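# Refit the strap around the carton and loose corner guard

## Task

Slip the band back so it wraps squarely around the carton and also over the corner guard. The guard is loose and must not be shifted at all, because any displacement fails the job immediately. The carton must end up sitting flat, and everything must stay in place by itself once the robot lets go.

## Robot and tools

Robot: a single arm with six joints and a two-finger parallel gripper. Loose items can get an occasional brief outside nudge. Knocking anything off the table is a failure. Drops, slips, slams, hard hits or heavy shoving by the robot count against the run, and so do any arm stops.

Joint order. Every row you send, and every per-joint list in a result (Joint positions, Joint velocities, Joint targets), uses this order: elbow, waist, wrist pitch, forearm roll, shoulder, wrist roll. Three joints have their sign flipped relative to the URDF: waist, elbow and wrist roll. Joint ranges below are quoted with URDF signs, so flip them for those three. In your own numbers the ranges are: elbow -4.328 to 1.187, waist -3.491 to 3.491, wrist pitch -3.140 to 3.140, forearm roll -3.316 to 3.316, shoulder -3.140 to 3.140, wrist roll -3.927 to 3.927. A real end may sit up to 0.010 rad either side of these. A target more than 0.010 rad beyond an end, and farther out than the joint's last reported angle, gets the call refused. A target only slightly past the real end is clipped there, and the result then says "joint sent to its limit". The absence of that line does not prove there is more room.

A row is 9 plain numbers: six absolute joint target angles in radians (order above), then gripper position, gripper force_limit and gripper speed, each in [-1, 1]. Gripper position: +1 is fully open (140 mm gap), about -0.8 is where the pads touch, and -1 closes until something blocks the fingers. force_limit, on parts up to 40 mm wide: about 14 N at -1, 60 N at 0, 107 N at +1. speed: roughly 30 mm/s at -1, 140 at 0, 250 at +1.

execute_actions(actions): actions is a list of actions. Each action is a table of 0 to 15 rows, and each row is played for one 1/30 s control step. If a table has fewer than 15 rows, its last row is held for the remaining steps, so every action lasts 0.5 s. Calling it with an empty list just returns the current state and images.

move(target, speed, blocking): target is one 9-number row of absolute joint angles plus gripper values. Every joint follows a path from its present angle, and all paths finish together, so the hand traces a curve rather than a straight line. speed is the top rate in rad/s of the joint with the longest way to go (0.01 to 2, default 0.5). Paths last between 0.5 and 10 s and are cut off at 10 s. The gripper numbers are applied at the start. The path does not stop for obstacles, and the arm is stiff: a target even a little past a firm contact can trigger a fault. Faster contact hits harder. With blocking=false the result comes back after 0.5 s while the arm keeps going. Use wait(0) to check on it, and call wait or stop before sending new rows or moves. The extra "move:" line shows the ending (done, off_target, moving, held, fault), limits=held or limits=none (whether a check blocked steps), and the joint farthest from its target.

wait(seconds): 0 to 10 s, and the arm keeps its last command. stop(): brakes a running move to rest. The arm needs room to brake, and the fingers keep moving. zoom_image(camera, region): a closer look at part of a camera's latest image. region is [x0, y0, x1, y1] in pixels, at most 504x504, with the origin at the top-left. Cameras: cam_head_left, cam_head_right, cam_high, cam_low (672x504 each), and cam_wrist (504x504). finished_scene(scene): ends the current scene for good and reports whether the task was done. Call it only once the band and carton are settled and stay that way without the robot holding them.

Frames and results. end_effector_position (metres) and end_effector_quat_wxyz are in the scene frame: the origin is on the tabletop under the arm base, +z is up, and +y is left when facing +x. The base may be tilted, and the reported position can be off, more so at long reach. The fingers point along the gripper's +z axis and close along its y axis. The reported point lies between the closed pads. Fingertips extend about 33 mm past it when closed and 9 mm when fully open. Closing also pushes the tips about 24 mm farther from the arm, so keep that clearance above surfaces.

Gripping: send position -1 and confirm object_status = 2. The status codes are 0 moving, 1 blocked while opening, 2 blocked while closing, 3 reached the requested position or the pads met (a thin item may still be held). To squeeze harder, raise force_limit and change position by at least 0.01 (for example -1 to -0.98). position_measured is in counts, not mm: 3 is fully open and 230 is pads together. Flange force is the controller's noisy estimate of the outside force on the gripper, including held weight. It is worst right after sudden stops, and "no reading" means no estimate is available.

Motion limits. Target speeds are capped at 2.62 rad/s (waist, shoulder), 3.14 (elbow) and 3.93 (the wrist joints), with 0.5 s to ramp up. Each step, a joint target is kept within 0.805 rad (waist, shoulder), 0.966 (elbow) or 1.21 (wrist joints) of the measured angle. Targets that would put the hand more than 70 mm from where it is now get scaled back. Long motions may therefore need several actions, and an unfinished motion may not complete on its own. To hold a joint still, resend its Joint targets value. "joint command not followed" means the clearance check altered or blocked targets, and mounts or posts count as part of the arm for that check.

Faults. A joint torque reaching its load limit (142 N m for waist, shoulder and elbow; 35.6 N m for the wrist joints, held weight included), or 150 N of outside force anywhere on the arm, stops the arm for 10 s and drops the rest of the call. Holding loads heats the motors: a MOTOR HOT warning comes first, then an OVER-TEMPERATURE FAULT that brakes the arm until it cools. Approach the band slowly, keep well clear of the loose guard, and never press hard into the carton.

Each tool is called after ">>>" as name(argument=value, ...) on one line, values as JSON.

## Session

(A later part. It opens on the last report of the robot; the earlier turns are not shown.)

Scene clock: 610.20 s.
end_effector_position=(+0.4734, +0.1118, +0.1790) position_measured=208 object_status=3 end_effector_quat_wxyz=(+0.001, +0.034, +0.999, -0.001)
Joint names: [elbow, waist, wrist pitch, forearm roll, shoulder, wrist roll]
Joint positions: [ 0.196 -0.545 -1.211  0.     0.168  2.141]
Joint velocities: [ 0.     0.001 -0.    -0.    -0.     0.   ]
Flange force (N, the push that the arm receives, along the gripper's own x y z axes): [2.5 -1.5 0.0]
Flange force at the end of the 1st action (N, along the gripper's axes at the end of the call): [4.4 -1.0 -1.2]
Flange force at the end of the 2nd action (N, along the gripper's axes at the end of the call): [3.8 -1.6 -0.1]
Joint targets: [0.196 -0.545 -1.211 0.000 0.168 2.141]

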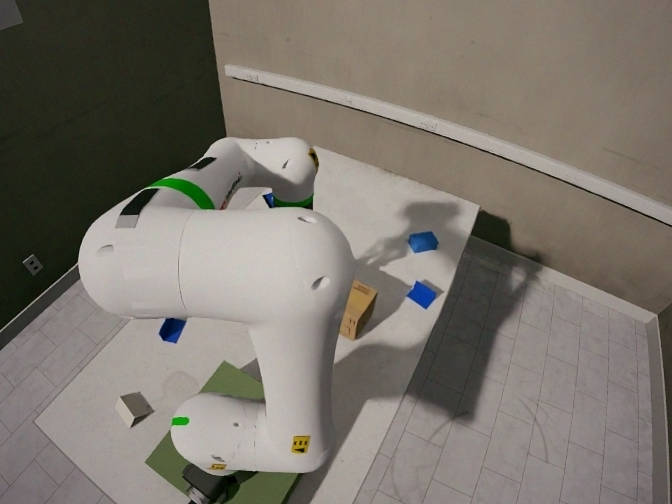

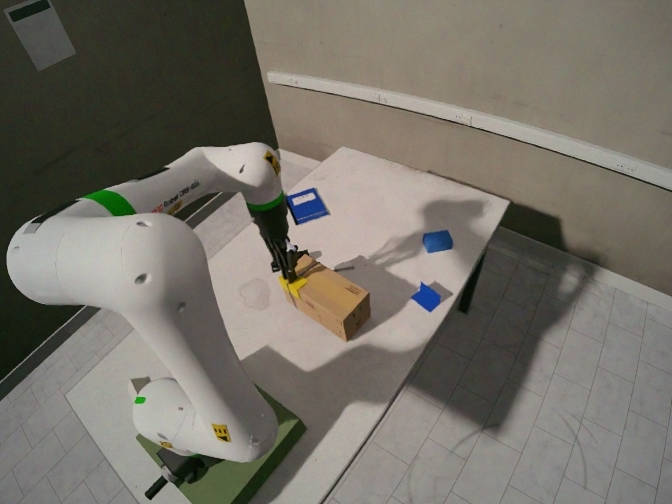

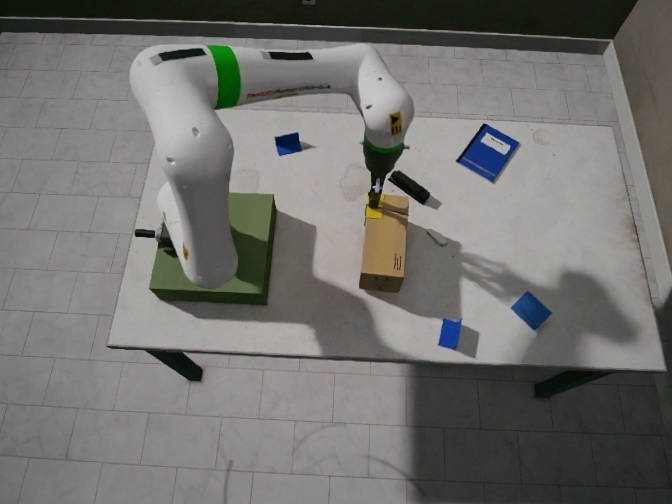

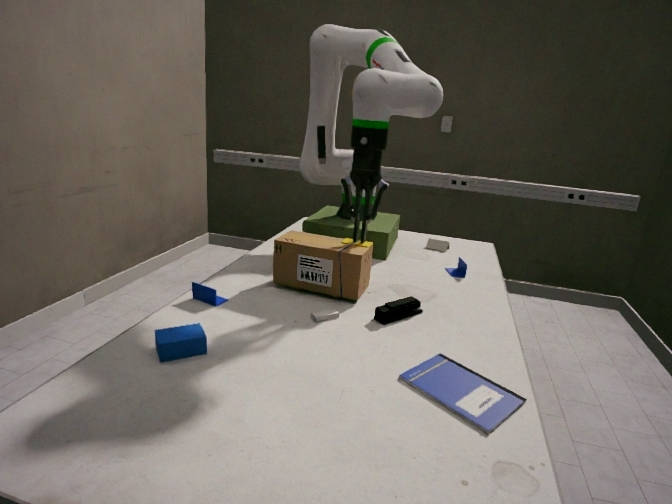

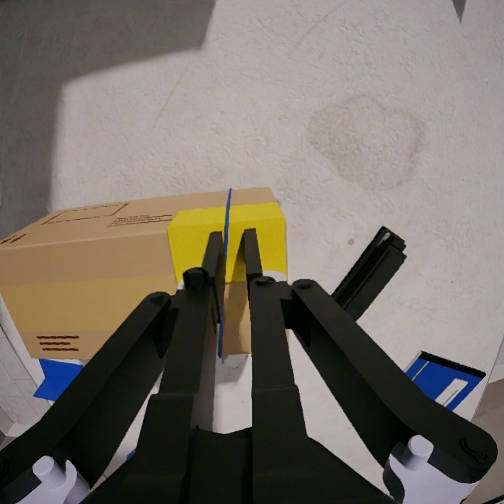

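>>> move(target=[0.18104, -0.54545, -1.23414, 0.0, 0.15943, 2.14064, -0.62, -0.7, -1], speed=0.05)

>>> move(target=[-0.05791, -0.43017, -1.27806, 0.0, 0.35445, 2.16536, -0.5, -0.7, -0.5], speed=0.25)

>>> zoom_image(camera="cam_wrist", region=[130, 90, 350, 310])

>>> zoom_image(camera="cam_low", region=[290, 200, 390, 310])

Scene clock: 633.20 s.
end_effector_position=(+0.4733, +0.1117, +0.1890) position_measured=208 object_status=3 end_effector_quat_wxyz=(+0.001, +0.034, +0.999, -0.001)
Joint names: [elbow, waist, wrist pitch, forearm roll, shoulder, wrist roll]
Joint positions: [ 0.181 -0.545 -1.234  0.     0.159  2.141]
Joint velocities: [-0.    -0.     0.001  0.     0.     0.   ]
Flange force (N, the push that the arm receives, along the gripper's own x y z axes): [3.4 -2.1 0.4]
Joint targets: [0.181 -0.545 -1.234 0.000 0.159 2.141]
move: done; limits=none; farthest joint: the waist, 0.000 radians from its target (0.000 radians at the start)

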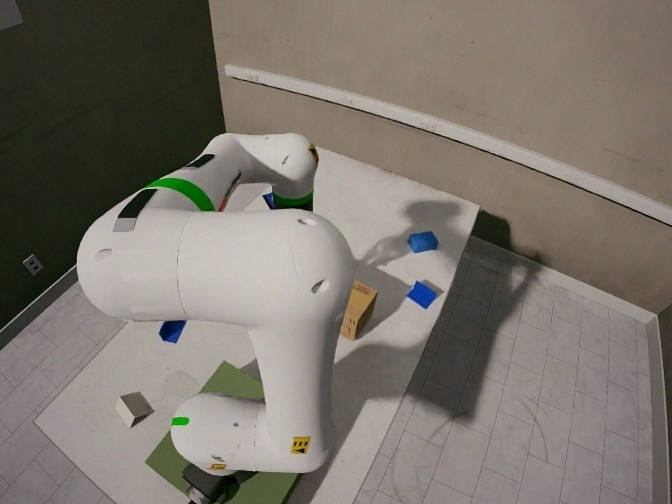

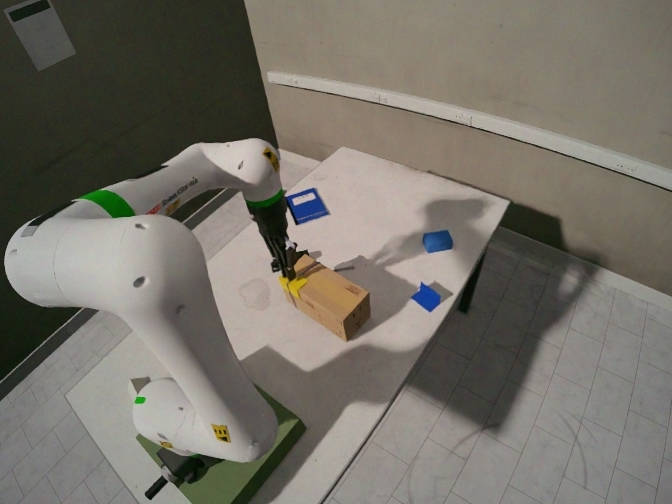

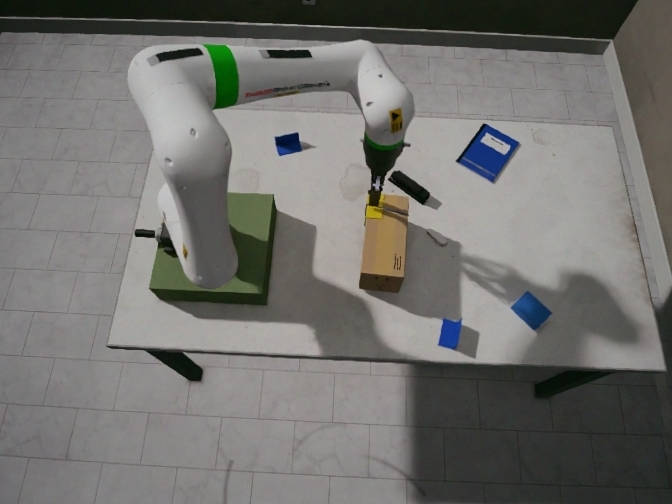

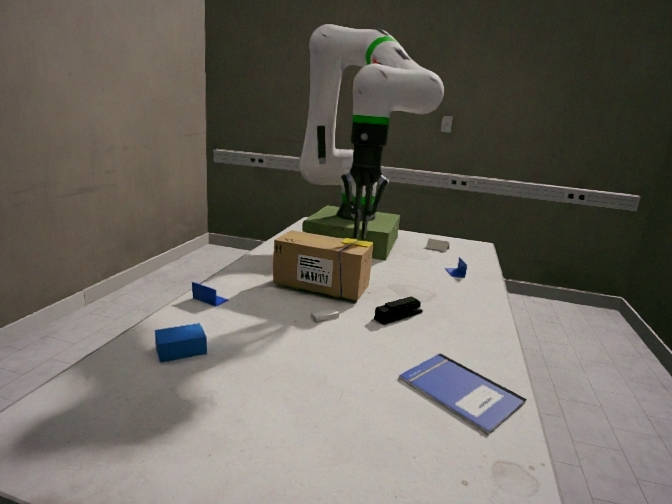

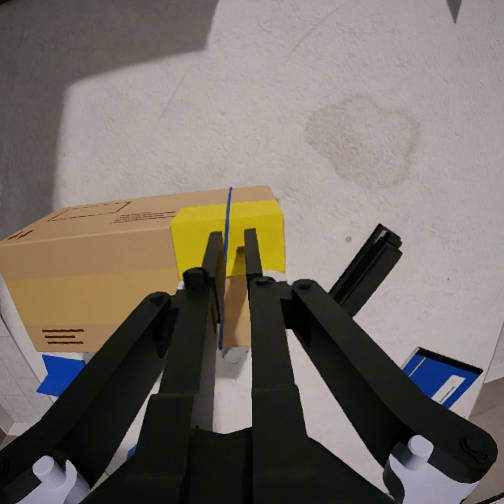

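Scene clock: 634.50 s.
end_effector_position=(+0.5600, +0.0879, +0.1871) position_measured=192 object_status=3 end_effector_quat_wxyz=(+0.001, +0.104, +0.995, -0.001)
Joint names: [elbow, waist, wrist pitch, forearm roll, shoulder, wrist roll]
Joint positions: [-0.058 -0.43  -1.278  0.     0.354  2.165]
Joint velocities: [-0.     0.002 -0.001  0.     0.001  0.   ]
Flange force (N, the push that the arm receives, along the gripper's own x y z axes): [7.3 -2.5 -1.1]
Joint targets: [-0.058 -0.430 -1.278 0.000 0.354 2.165]
move: done; limits=none; farthest joint: the waist, 0.000 radians from its target (0.115 radians at the start)

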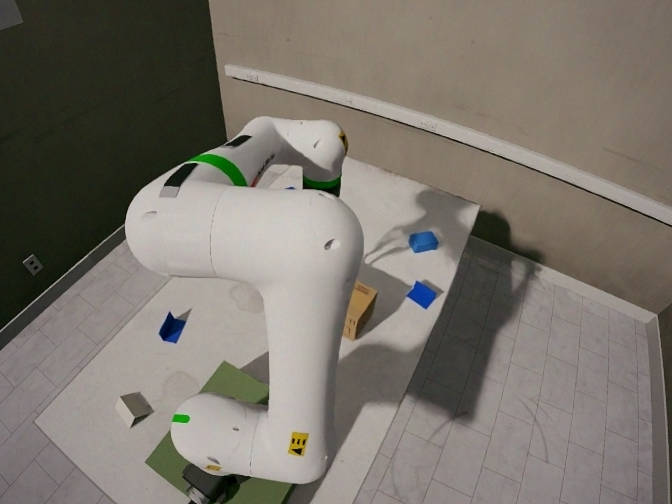

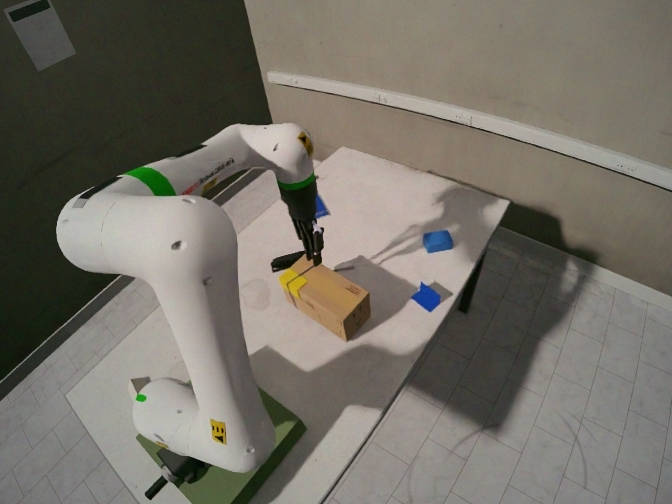

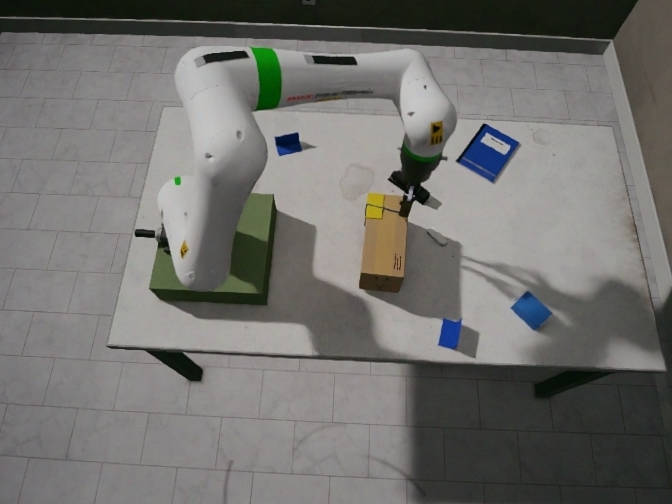

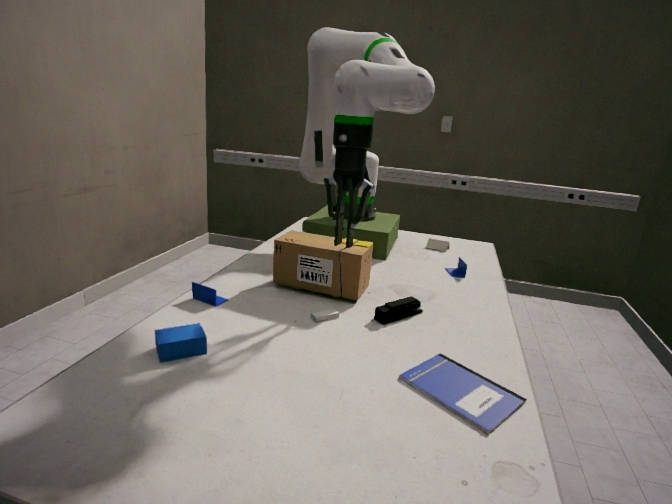

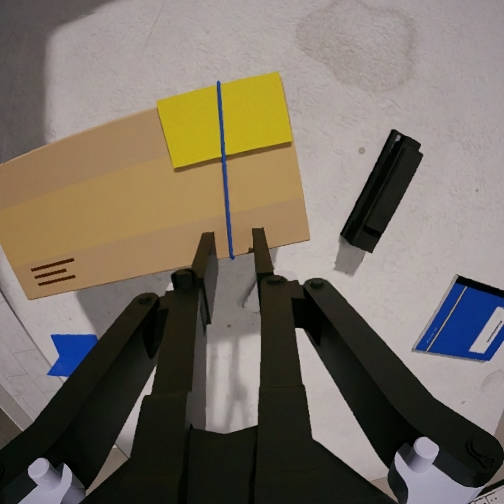

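Region (130, 90, 350, 310) of cam_wrist's 504x504 image, scaled by 2.291, with more detail than that image has.

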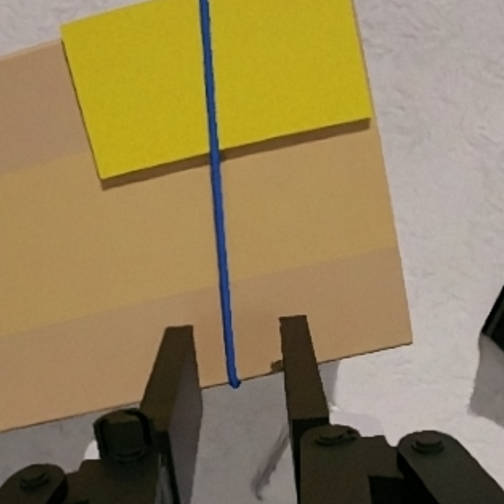

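Region (290, 200, 390, 310) of cam_low's 672x504 image, scaled by 4.582, with more detail than that image has; it fills the left 458 columns of this view, and the rest is white.

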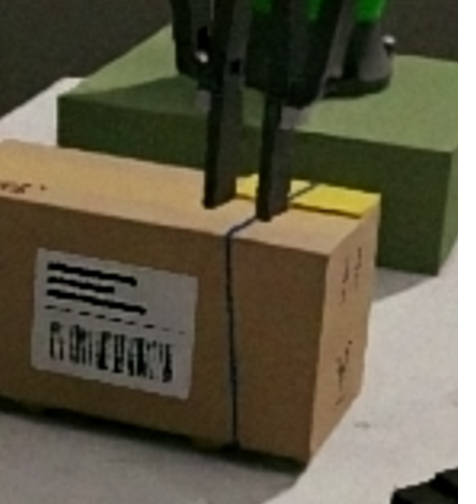

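>>> move(target=[-0.05263, -0.42462, -1.25683, 0.0, 0.3704, 2.15981, -0.62, -0.7, -0.5], speed=0.04)

>>> zoom_image(camera="cam_wrist", region=[180, 190, 290, 300])

>>> zoom_image(camera="cam_low", region=[315, 220, 375, 270])

Scene clock: 657.57 s.
end_effector_position=(+0.5636, +0.0860, +0.1761) position_measured=208 object_status=3 end_effector_quat_wxyz=(+0.001, +0.104, +0.995, -0.001)
Joint names: [elbow, waist, wrist pitch, forearm roll, shoulder, wrist roll]
Joint positions: [-0.053 -0.425 -1.257  0.     0.37   2.16 ]
Joint velocities: [ 0.     0.001  0.002  0.     0.001 -0.   ]
Flange force (N, the push that the arm receives, along the gripper's own x y z axes): [3.5 -0.7 -1.0]
Joint targets: [-0.053 -0.425 -1.257 0.000 0.370 2.160]
move: done; limits=none; farthest joint: the waist, 0.000 radians from its target (0.006 radians at the start)

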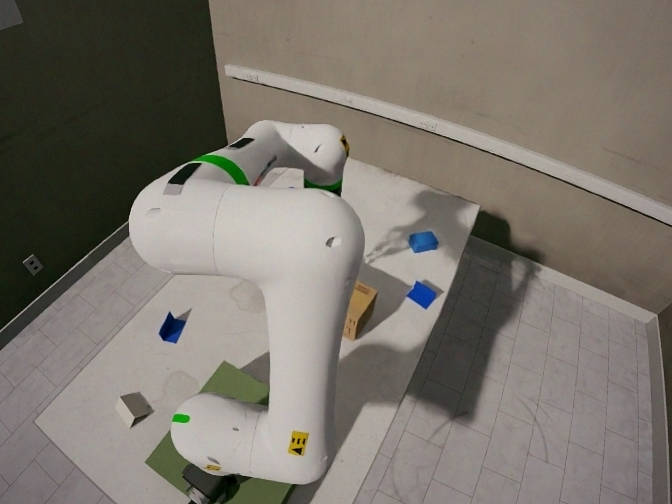

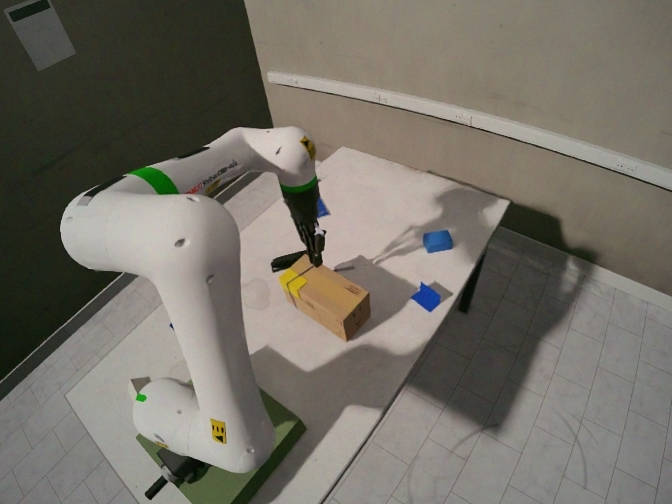

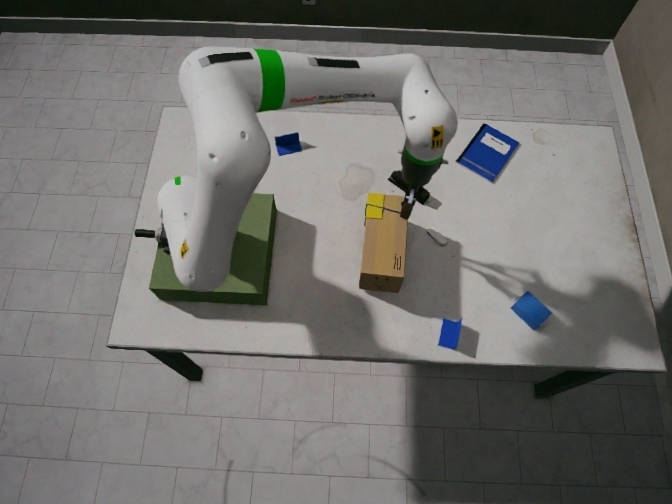

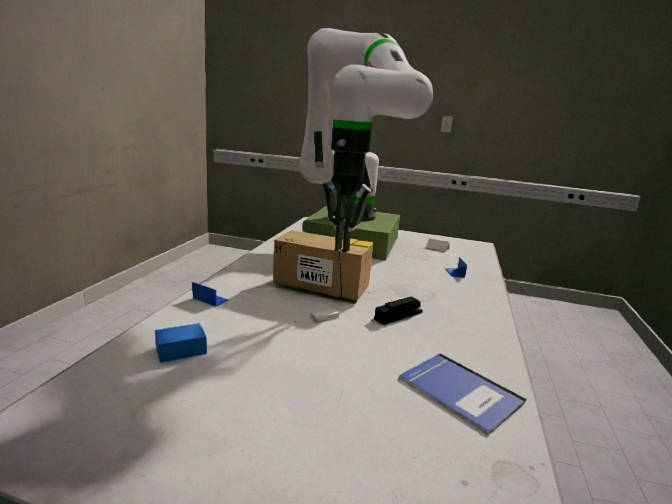

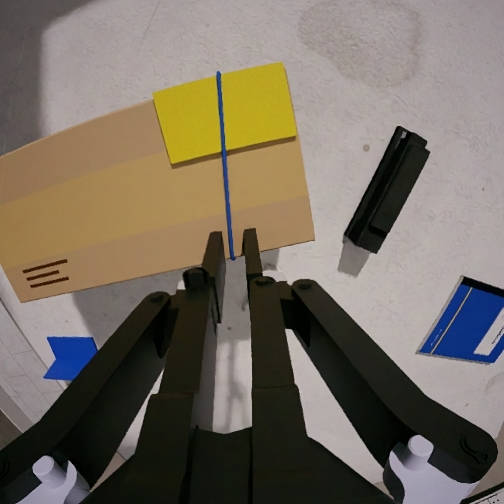

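Region (180, 190, 290, 300) of cam_wrist's 504x504 image, scaled by 4.582, with more detail than that image has.

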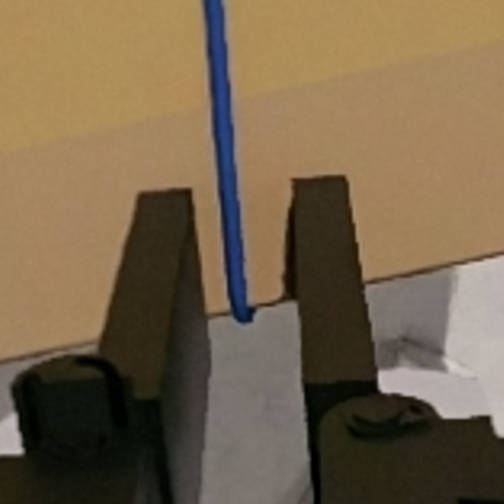

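Region (315, 220, 375, 270) of cam_low's 672x504 image, scaled by 8.400, with more detail than that image has.

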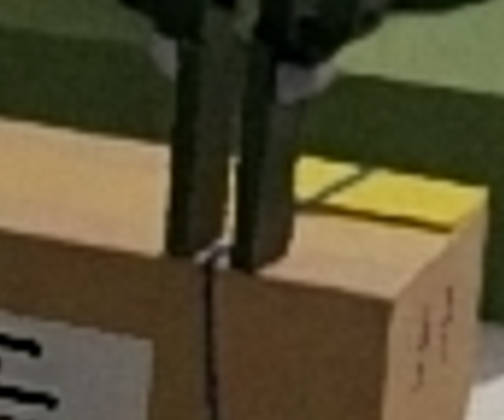

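>>> execute_actions(actions=[[[-0.05052, -0.42462, -1.25357, 0.0, 0.37154, 2.15981, -0.62, -0.7, -1]]])

>>> zoom_image(camera="cam_wrist", region=[200, 210, 270, 280])

Scene clock: 674.00 s.
end_effector_position=(+0.5636, +0.0860, +0.1746) position_measured=208 object_status=3 end_effector_quat_wxyz=(+0.001, +0.104, +0.995, -0.001)
Joint names: [elbow, waist, wrist pitch, forearm roll, shoulder, wrist roll]
Joint positions: [-0.051 -0.425 -1.254  0.     0.372  2.16 ]
Joint velocities: [ 0.    -0.     0.001 -0.    -0.     0.   ]
Flange force (N, the push that the arm receives, along the gripper's own x y z axes): [5.8 -0.1 -0.3]
Joint targets: [-0.051 -0.425 -1.254 0.000 0.372 2.160]

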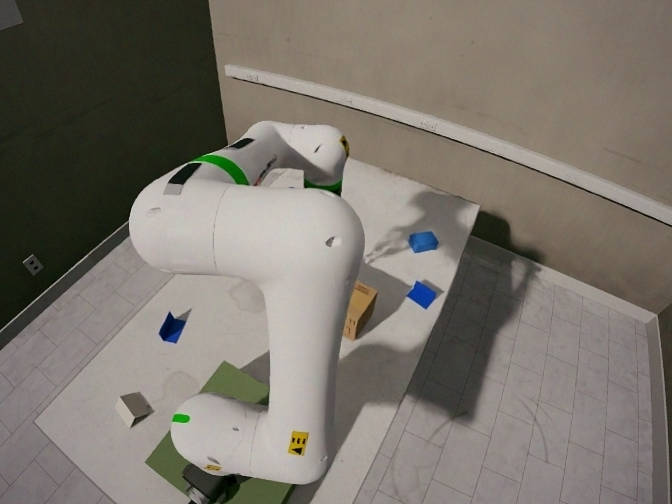

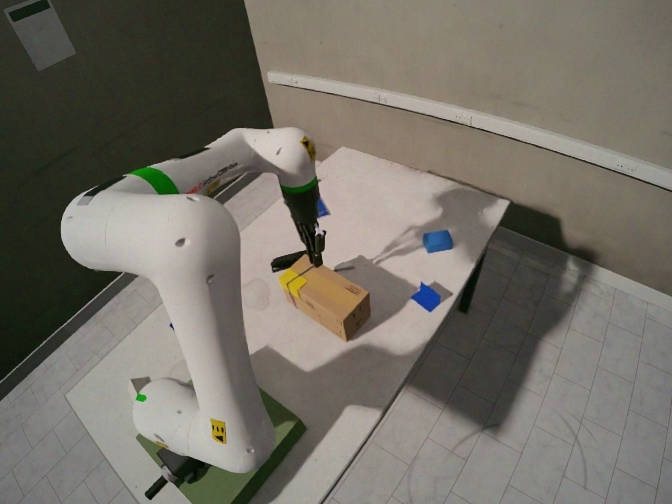

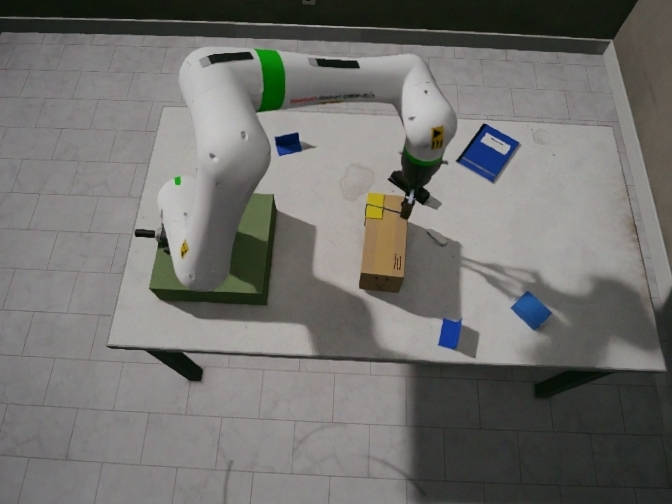

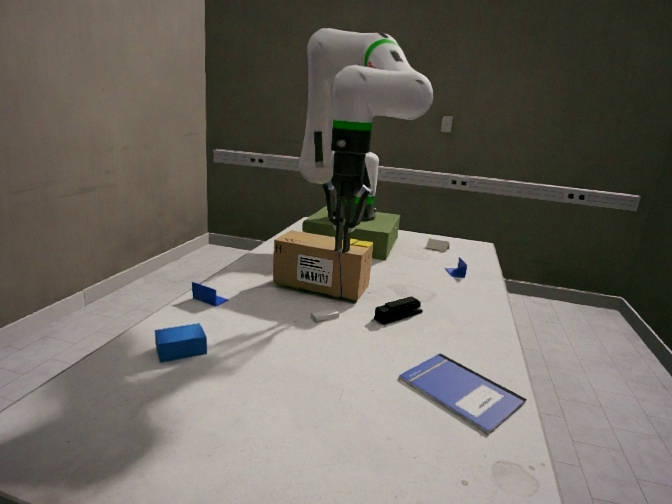

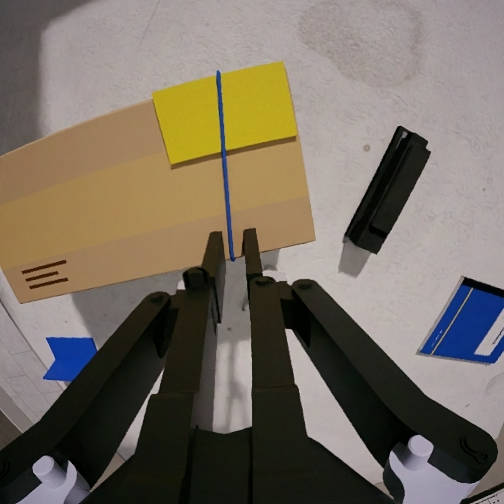

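Region (200, 210, 270, 280) of cam_wrist's 504x504 image, scaled by 7.200, with more detail than that image has.

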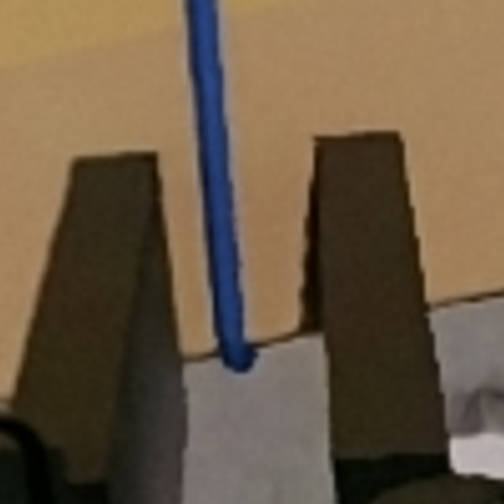

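>>> execute_actions(actions=[])

Scene clock: 697.60 s.
end_effector_position=(+0.5636, +0.0860, +0.1746) position_measured=208 object_status=3 end_effector_quat_wxyz=(+0.001, +0.104, +0.995, -0.001)
Joint names: [elbow, waist, wrist pitch, forearm roll, shoulder, wrist roll]
Joint positions: [-0.051 -0.425 -1.254  0.     0.372  2.16 ]
Joint velocities: [ 0.     0.001 -0.001 -0.    -0.     0.   ]
Flange force (N, the push that the arm receives, along the gripper's own x y z axes): [3.4 1.5 -1.4]
Joint targets: [-0.051 -0.425 -1.254 0.000 0.372 2.160]

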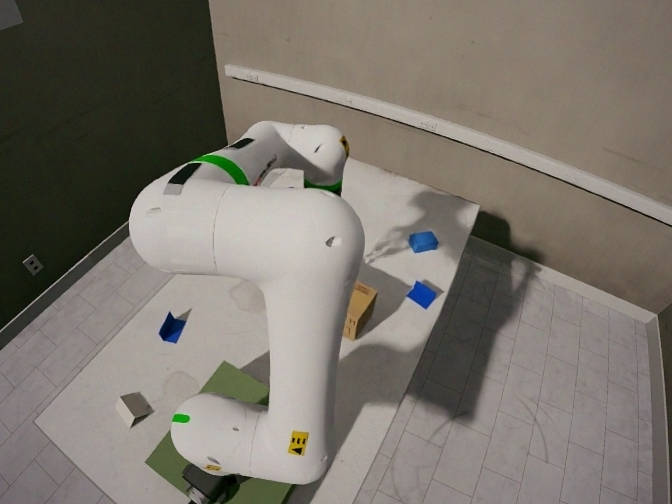

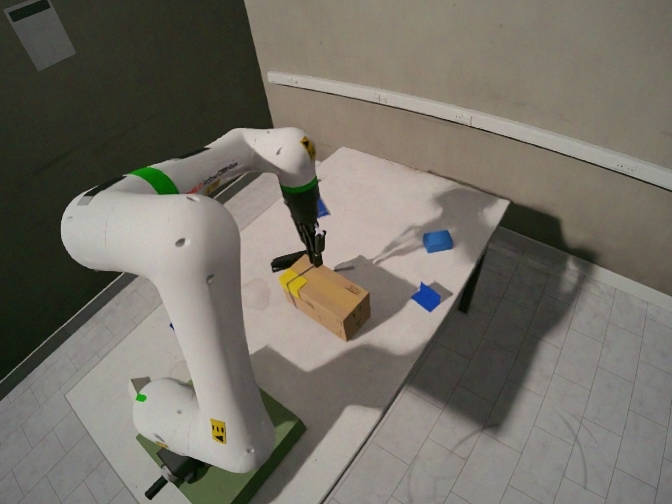

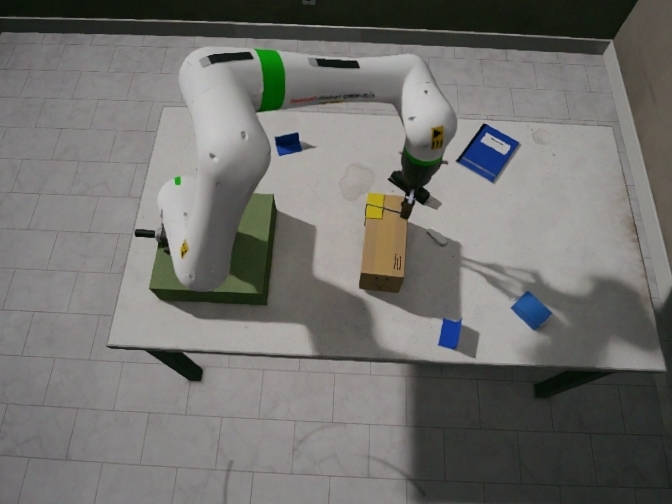

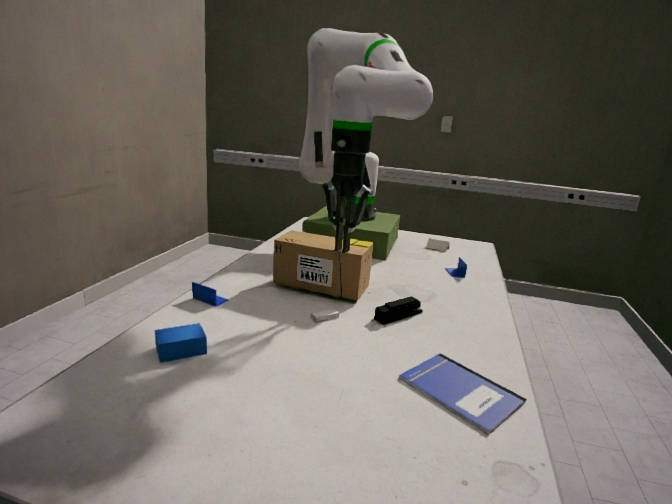

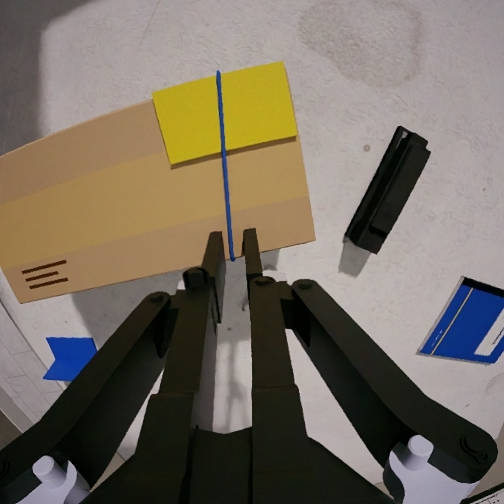

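>>> execute_actions(actions=[[[-0.04968,-0.42462,-1.25227,0,0.37200,2.15981,-0.62,-0.7,-1]]])

Scene clock: 702.00 s.
end_effector_position=(+0.5637, +0.0860, +0.1740) position_measured=208 object_status=3 end_effector_quat_wxyz=(+0.001, +0.104, +0.995, -0.001)
Joint names: [elbow, waist, wrist pitch, forearm roll, shoulder, wrist roll]
Joint positions: [-0.05  -0.425 -1.252  0.     0.372  2.16 ]
Joint velocities: [-0.001 -0.001 -0.001  0.     0.    -0.   ]
Flange force (N, the push that the arm receives, along the gripper's own x y z axes): [4.5 -0.9 0.7]
Joint targets: [-0.050 -0.425 -1.252 0.000 0.372 2.160]

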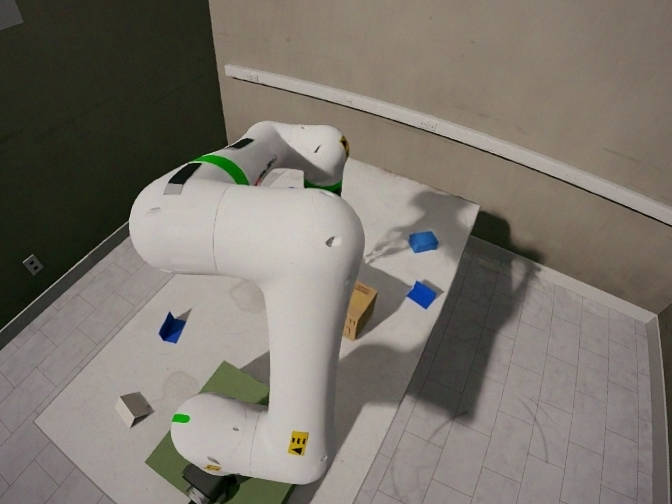

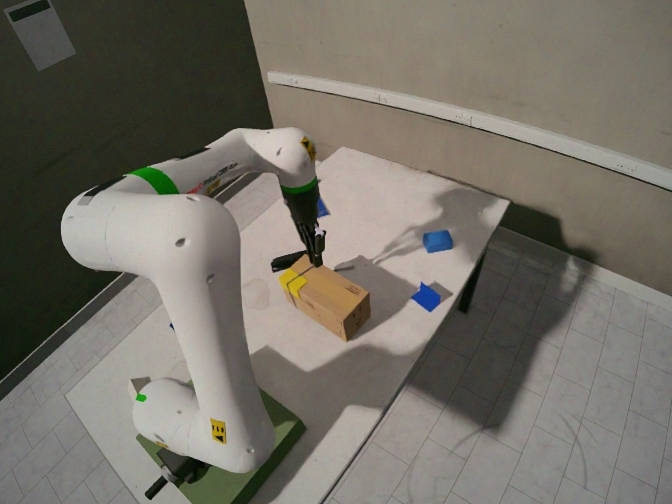

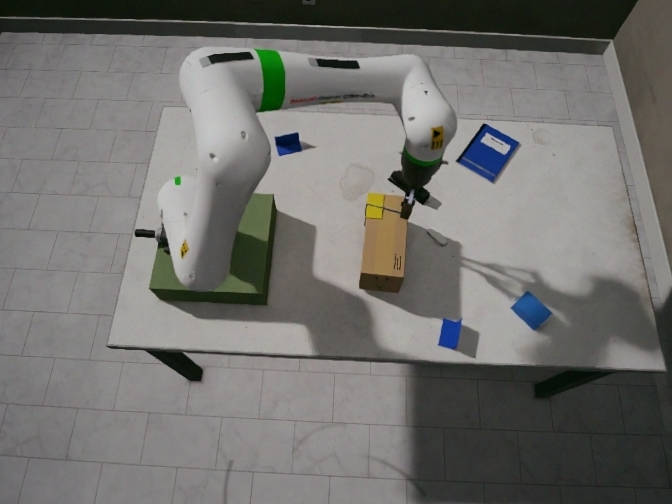

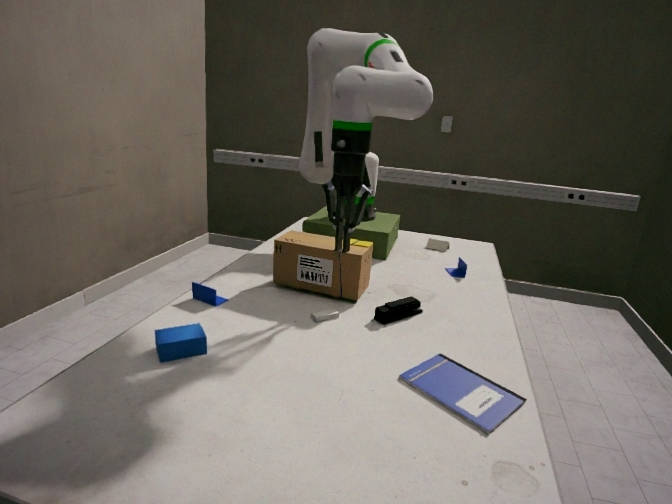

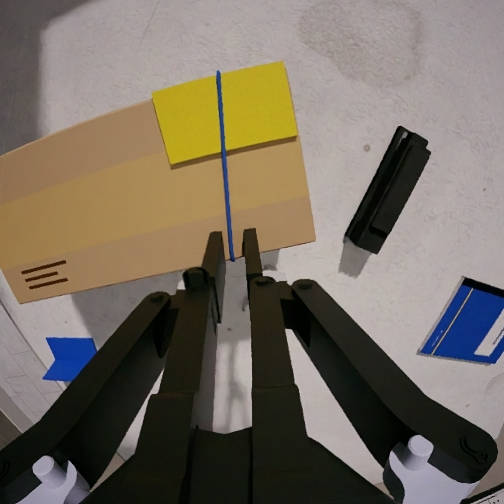

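>>> execute_actions(actions=[[[-0.04898,-0.42462,-1.25118,0,0.37238,2.15981,-0.62,-0.7,-1]]])

Scene clock: 705.07 s.
end_effector_position=(+0.5637, +0.0860, +0.1735) position_measured=208 object_status=3 end_effector_quat_wxyz=(+0.001, +0.104, +0.995, -0.001)
Joint names: [elbow, waist, wrist pitch, forearm roll, shoulder, wrist roll]
Joint positions: [-0.049 -0.425 -1.251 -0.     0.372  2.16 ]
Joint velocities: [-0.    -0.001  0.001  0.    -0.    -0.   ]
Flange force (N, the push that the arm receives, along the gripper's own x y z axes): [8.7 -1.9 -4.9]
Joint targets: [-0.049 -0.425 -1.251 0.000 0.372 2.160]

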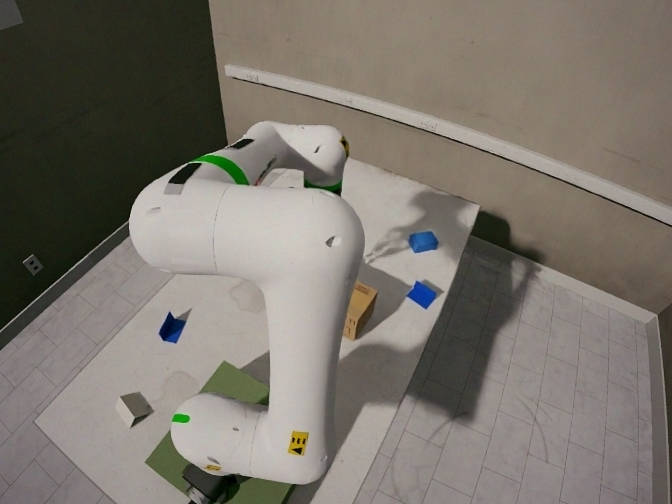

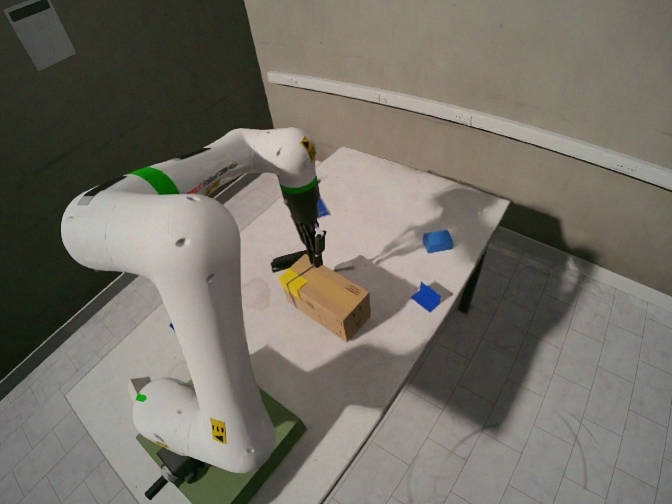

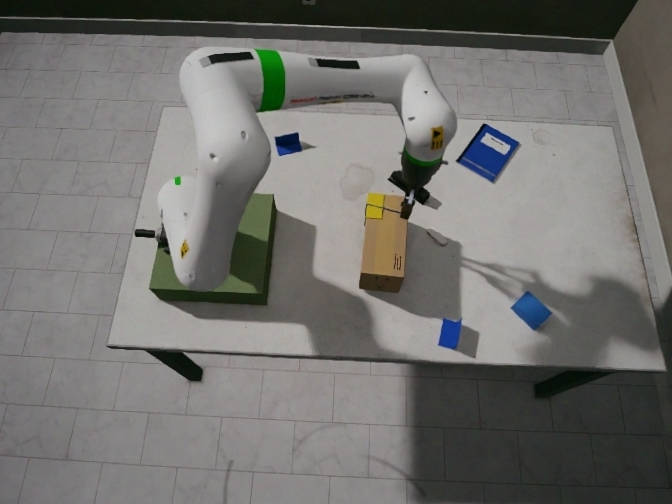

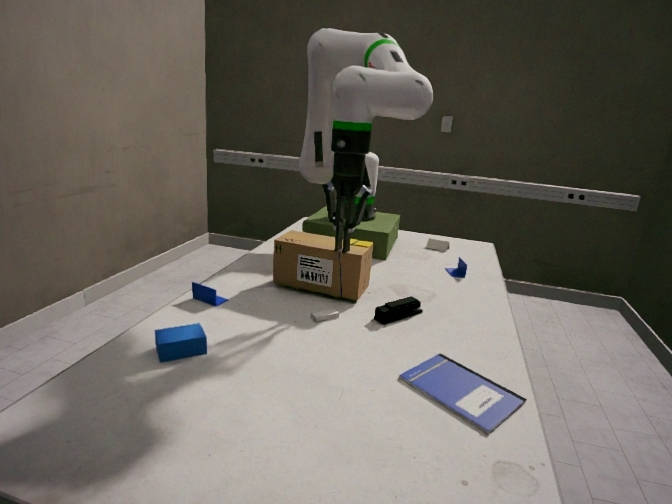

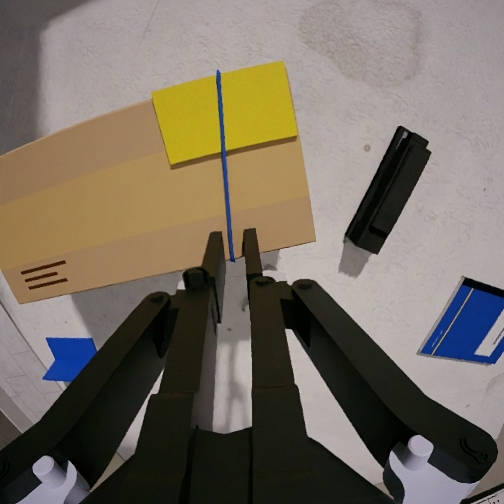

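>>> execute_actions(actions=[[[-0.04954,-0.42462,-1.25205,0,0.37207,2.15981,-0.62,-0.7,-1],[-0.04954,-0.42462,-1.25205,0,0.37207,2.15981,-0.62,-0.7,-1],[-0.04954,-0.42462,-1.25205,0,0.37207,2.15981,-0.62,-0.7,-1],[-0.04954,-0.42462,-1.25205,0,0.37207,2.15981,-0.62,-0.7,-1],[-0.04954,-0.42462,-1.25205,0,0.37207,2.15981,-0.62,-0.7,-1],[-0.04954,-0.42462,-1.25205,0,0.37207,2.15981,-0.62,-0.7,-1],[-0.04954,-0.42462,-1.25205,0,0.37207,2.15981,-1,-0.7,-1]],[[-0.04954,-0.42462,-1.25205,0,0.37207,2.15981,-1,-0.7,-1]]])

Scene clock: 716.60 s.
end_effector_position=(+0.5637, +0.0860, +0.1739) position_measured=230 object_status=3 end_effector_quat_wxyz=(+0.001, +0.104, +0.995, -0.001)
Joint names: [elbow, waist, wrist pitch, forearm roll, shoulder, wrist roll]
Joint positions: [-0.05  -0.425 -1.252 -0.     0.372  2.16 ]
Joint velocities: [ 0.     0.002 -0.002 -0.     0.     0.   ]
Flange force (N, the push that the arm receives, along the gripper's own x y z axes): [4.2 -2.5 -2.5]
Flange force at the end of the 1st action (N, along the gripper's axes at the end of the call): [5.0 -0.4 -1.5]
Joint targets: [-0.050 -0.425 -1.252 0.000 0.372 2.160]

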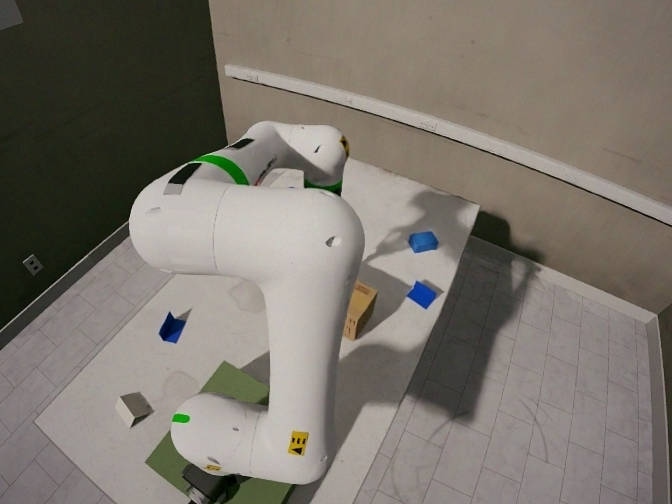

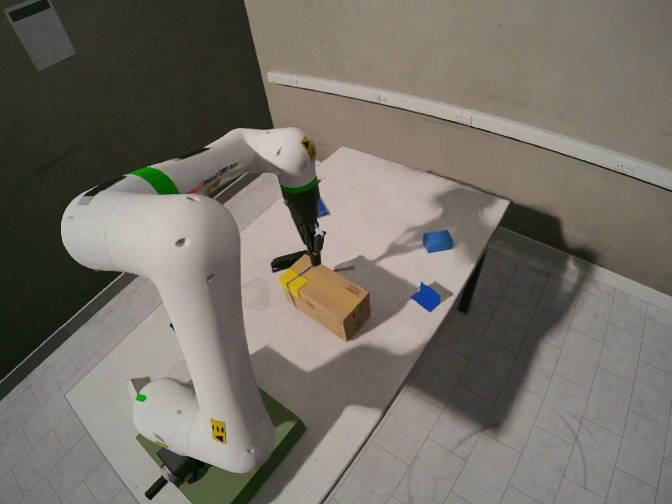

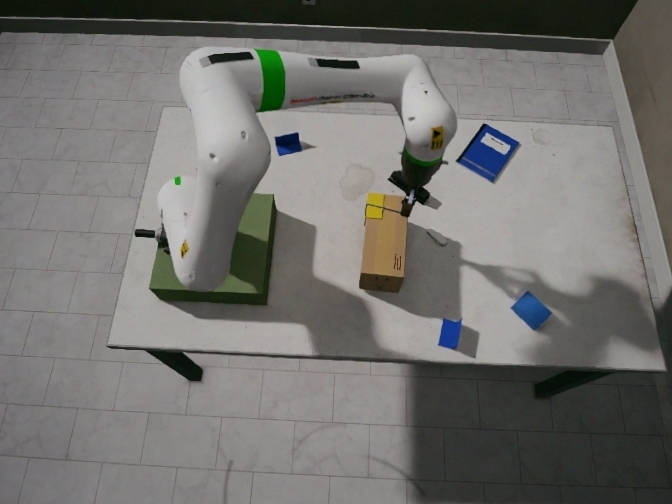

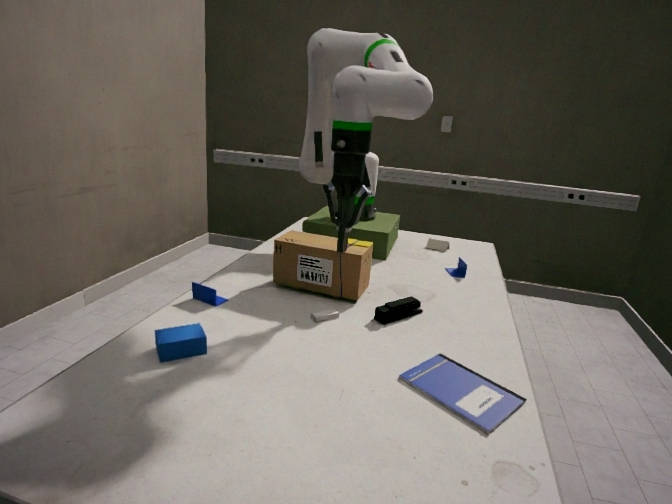

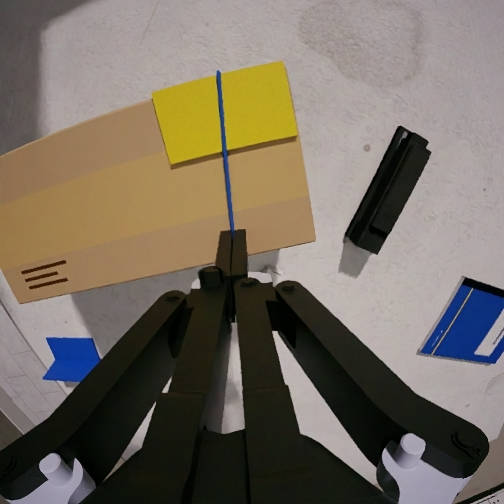

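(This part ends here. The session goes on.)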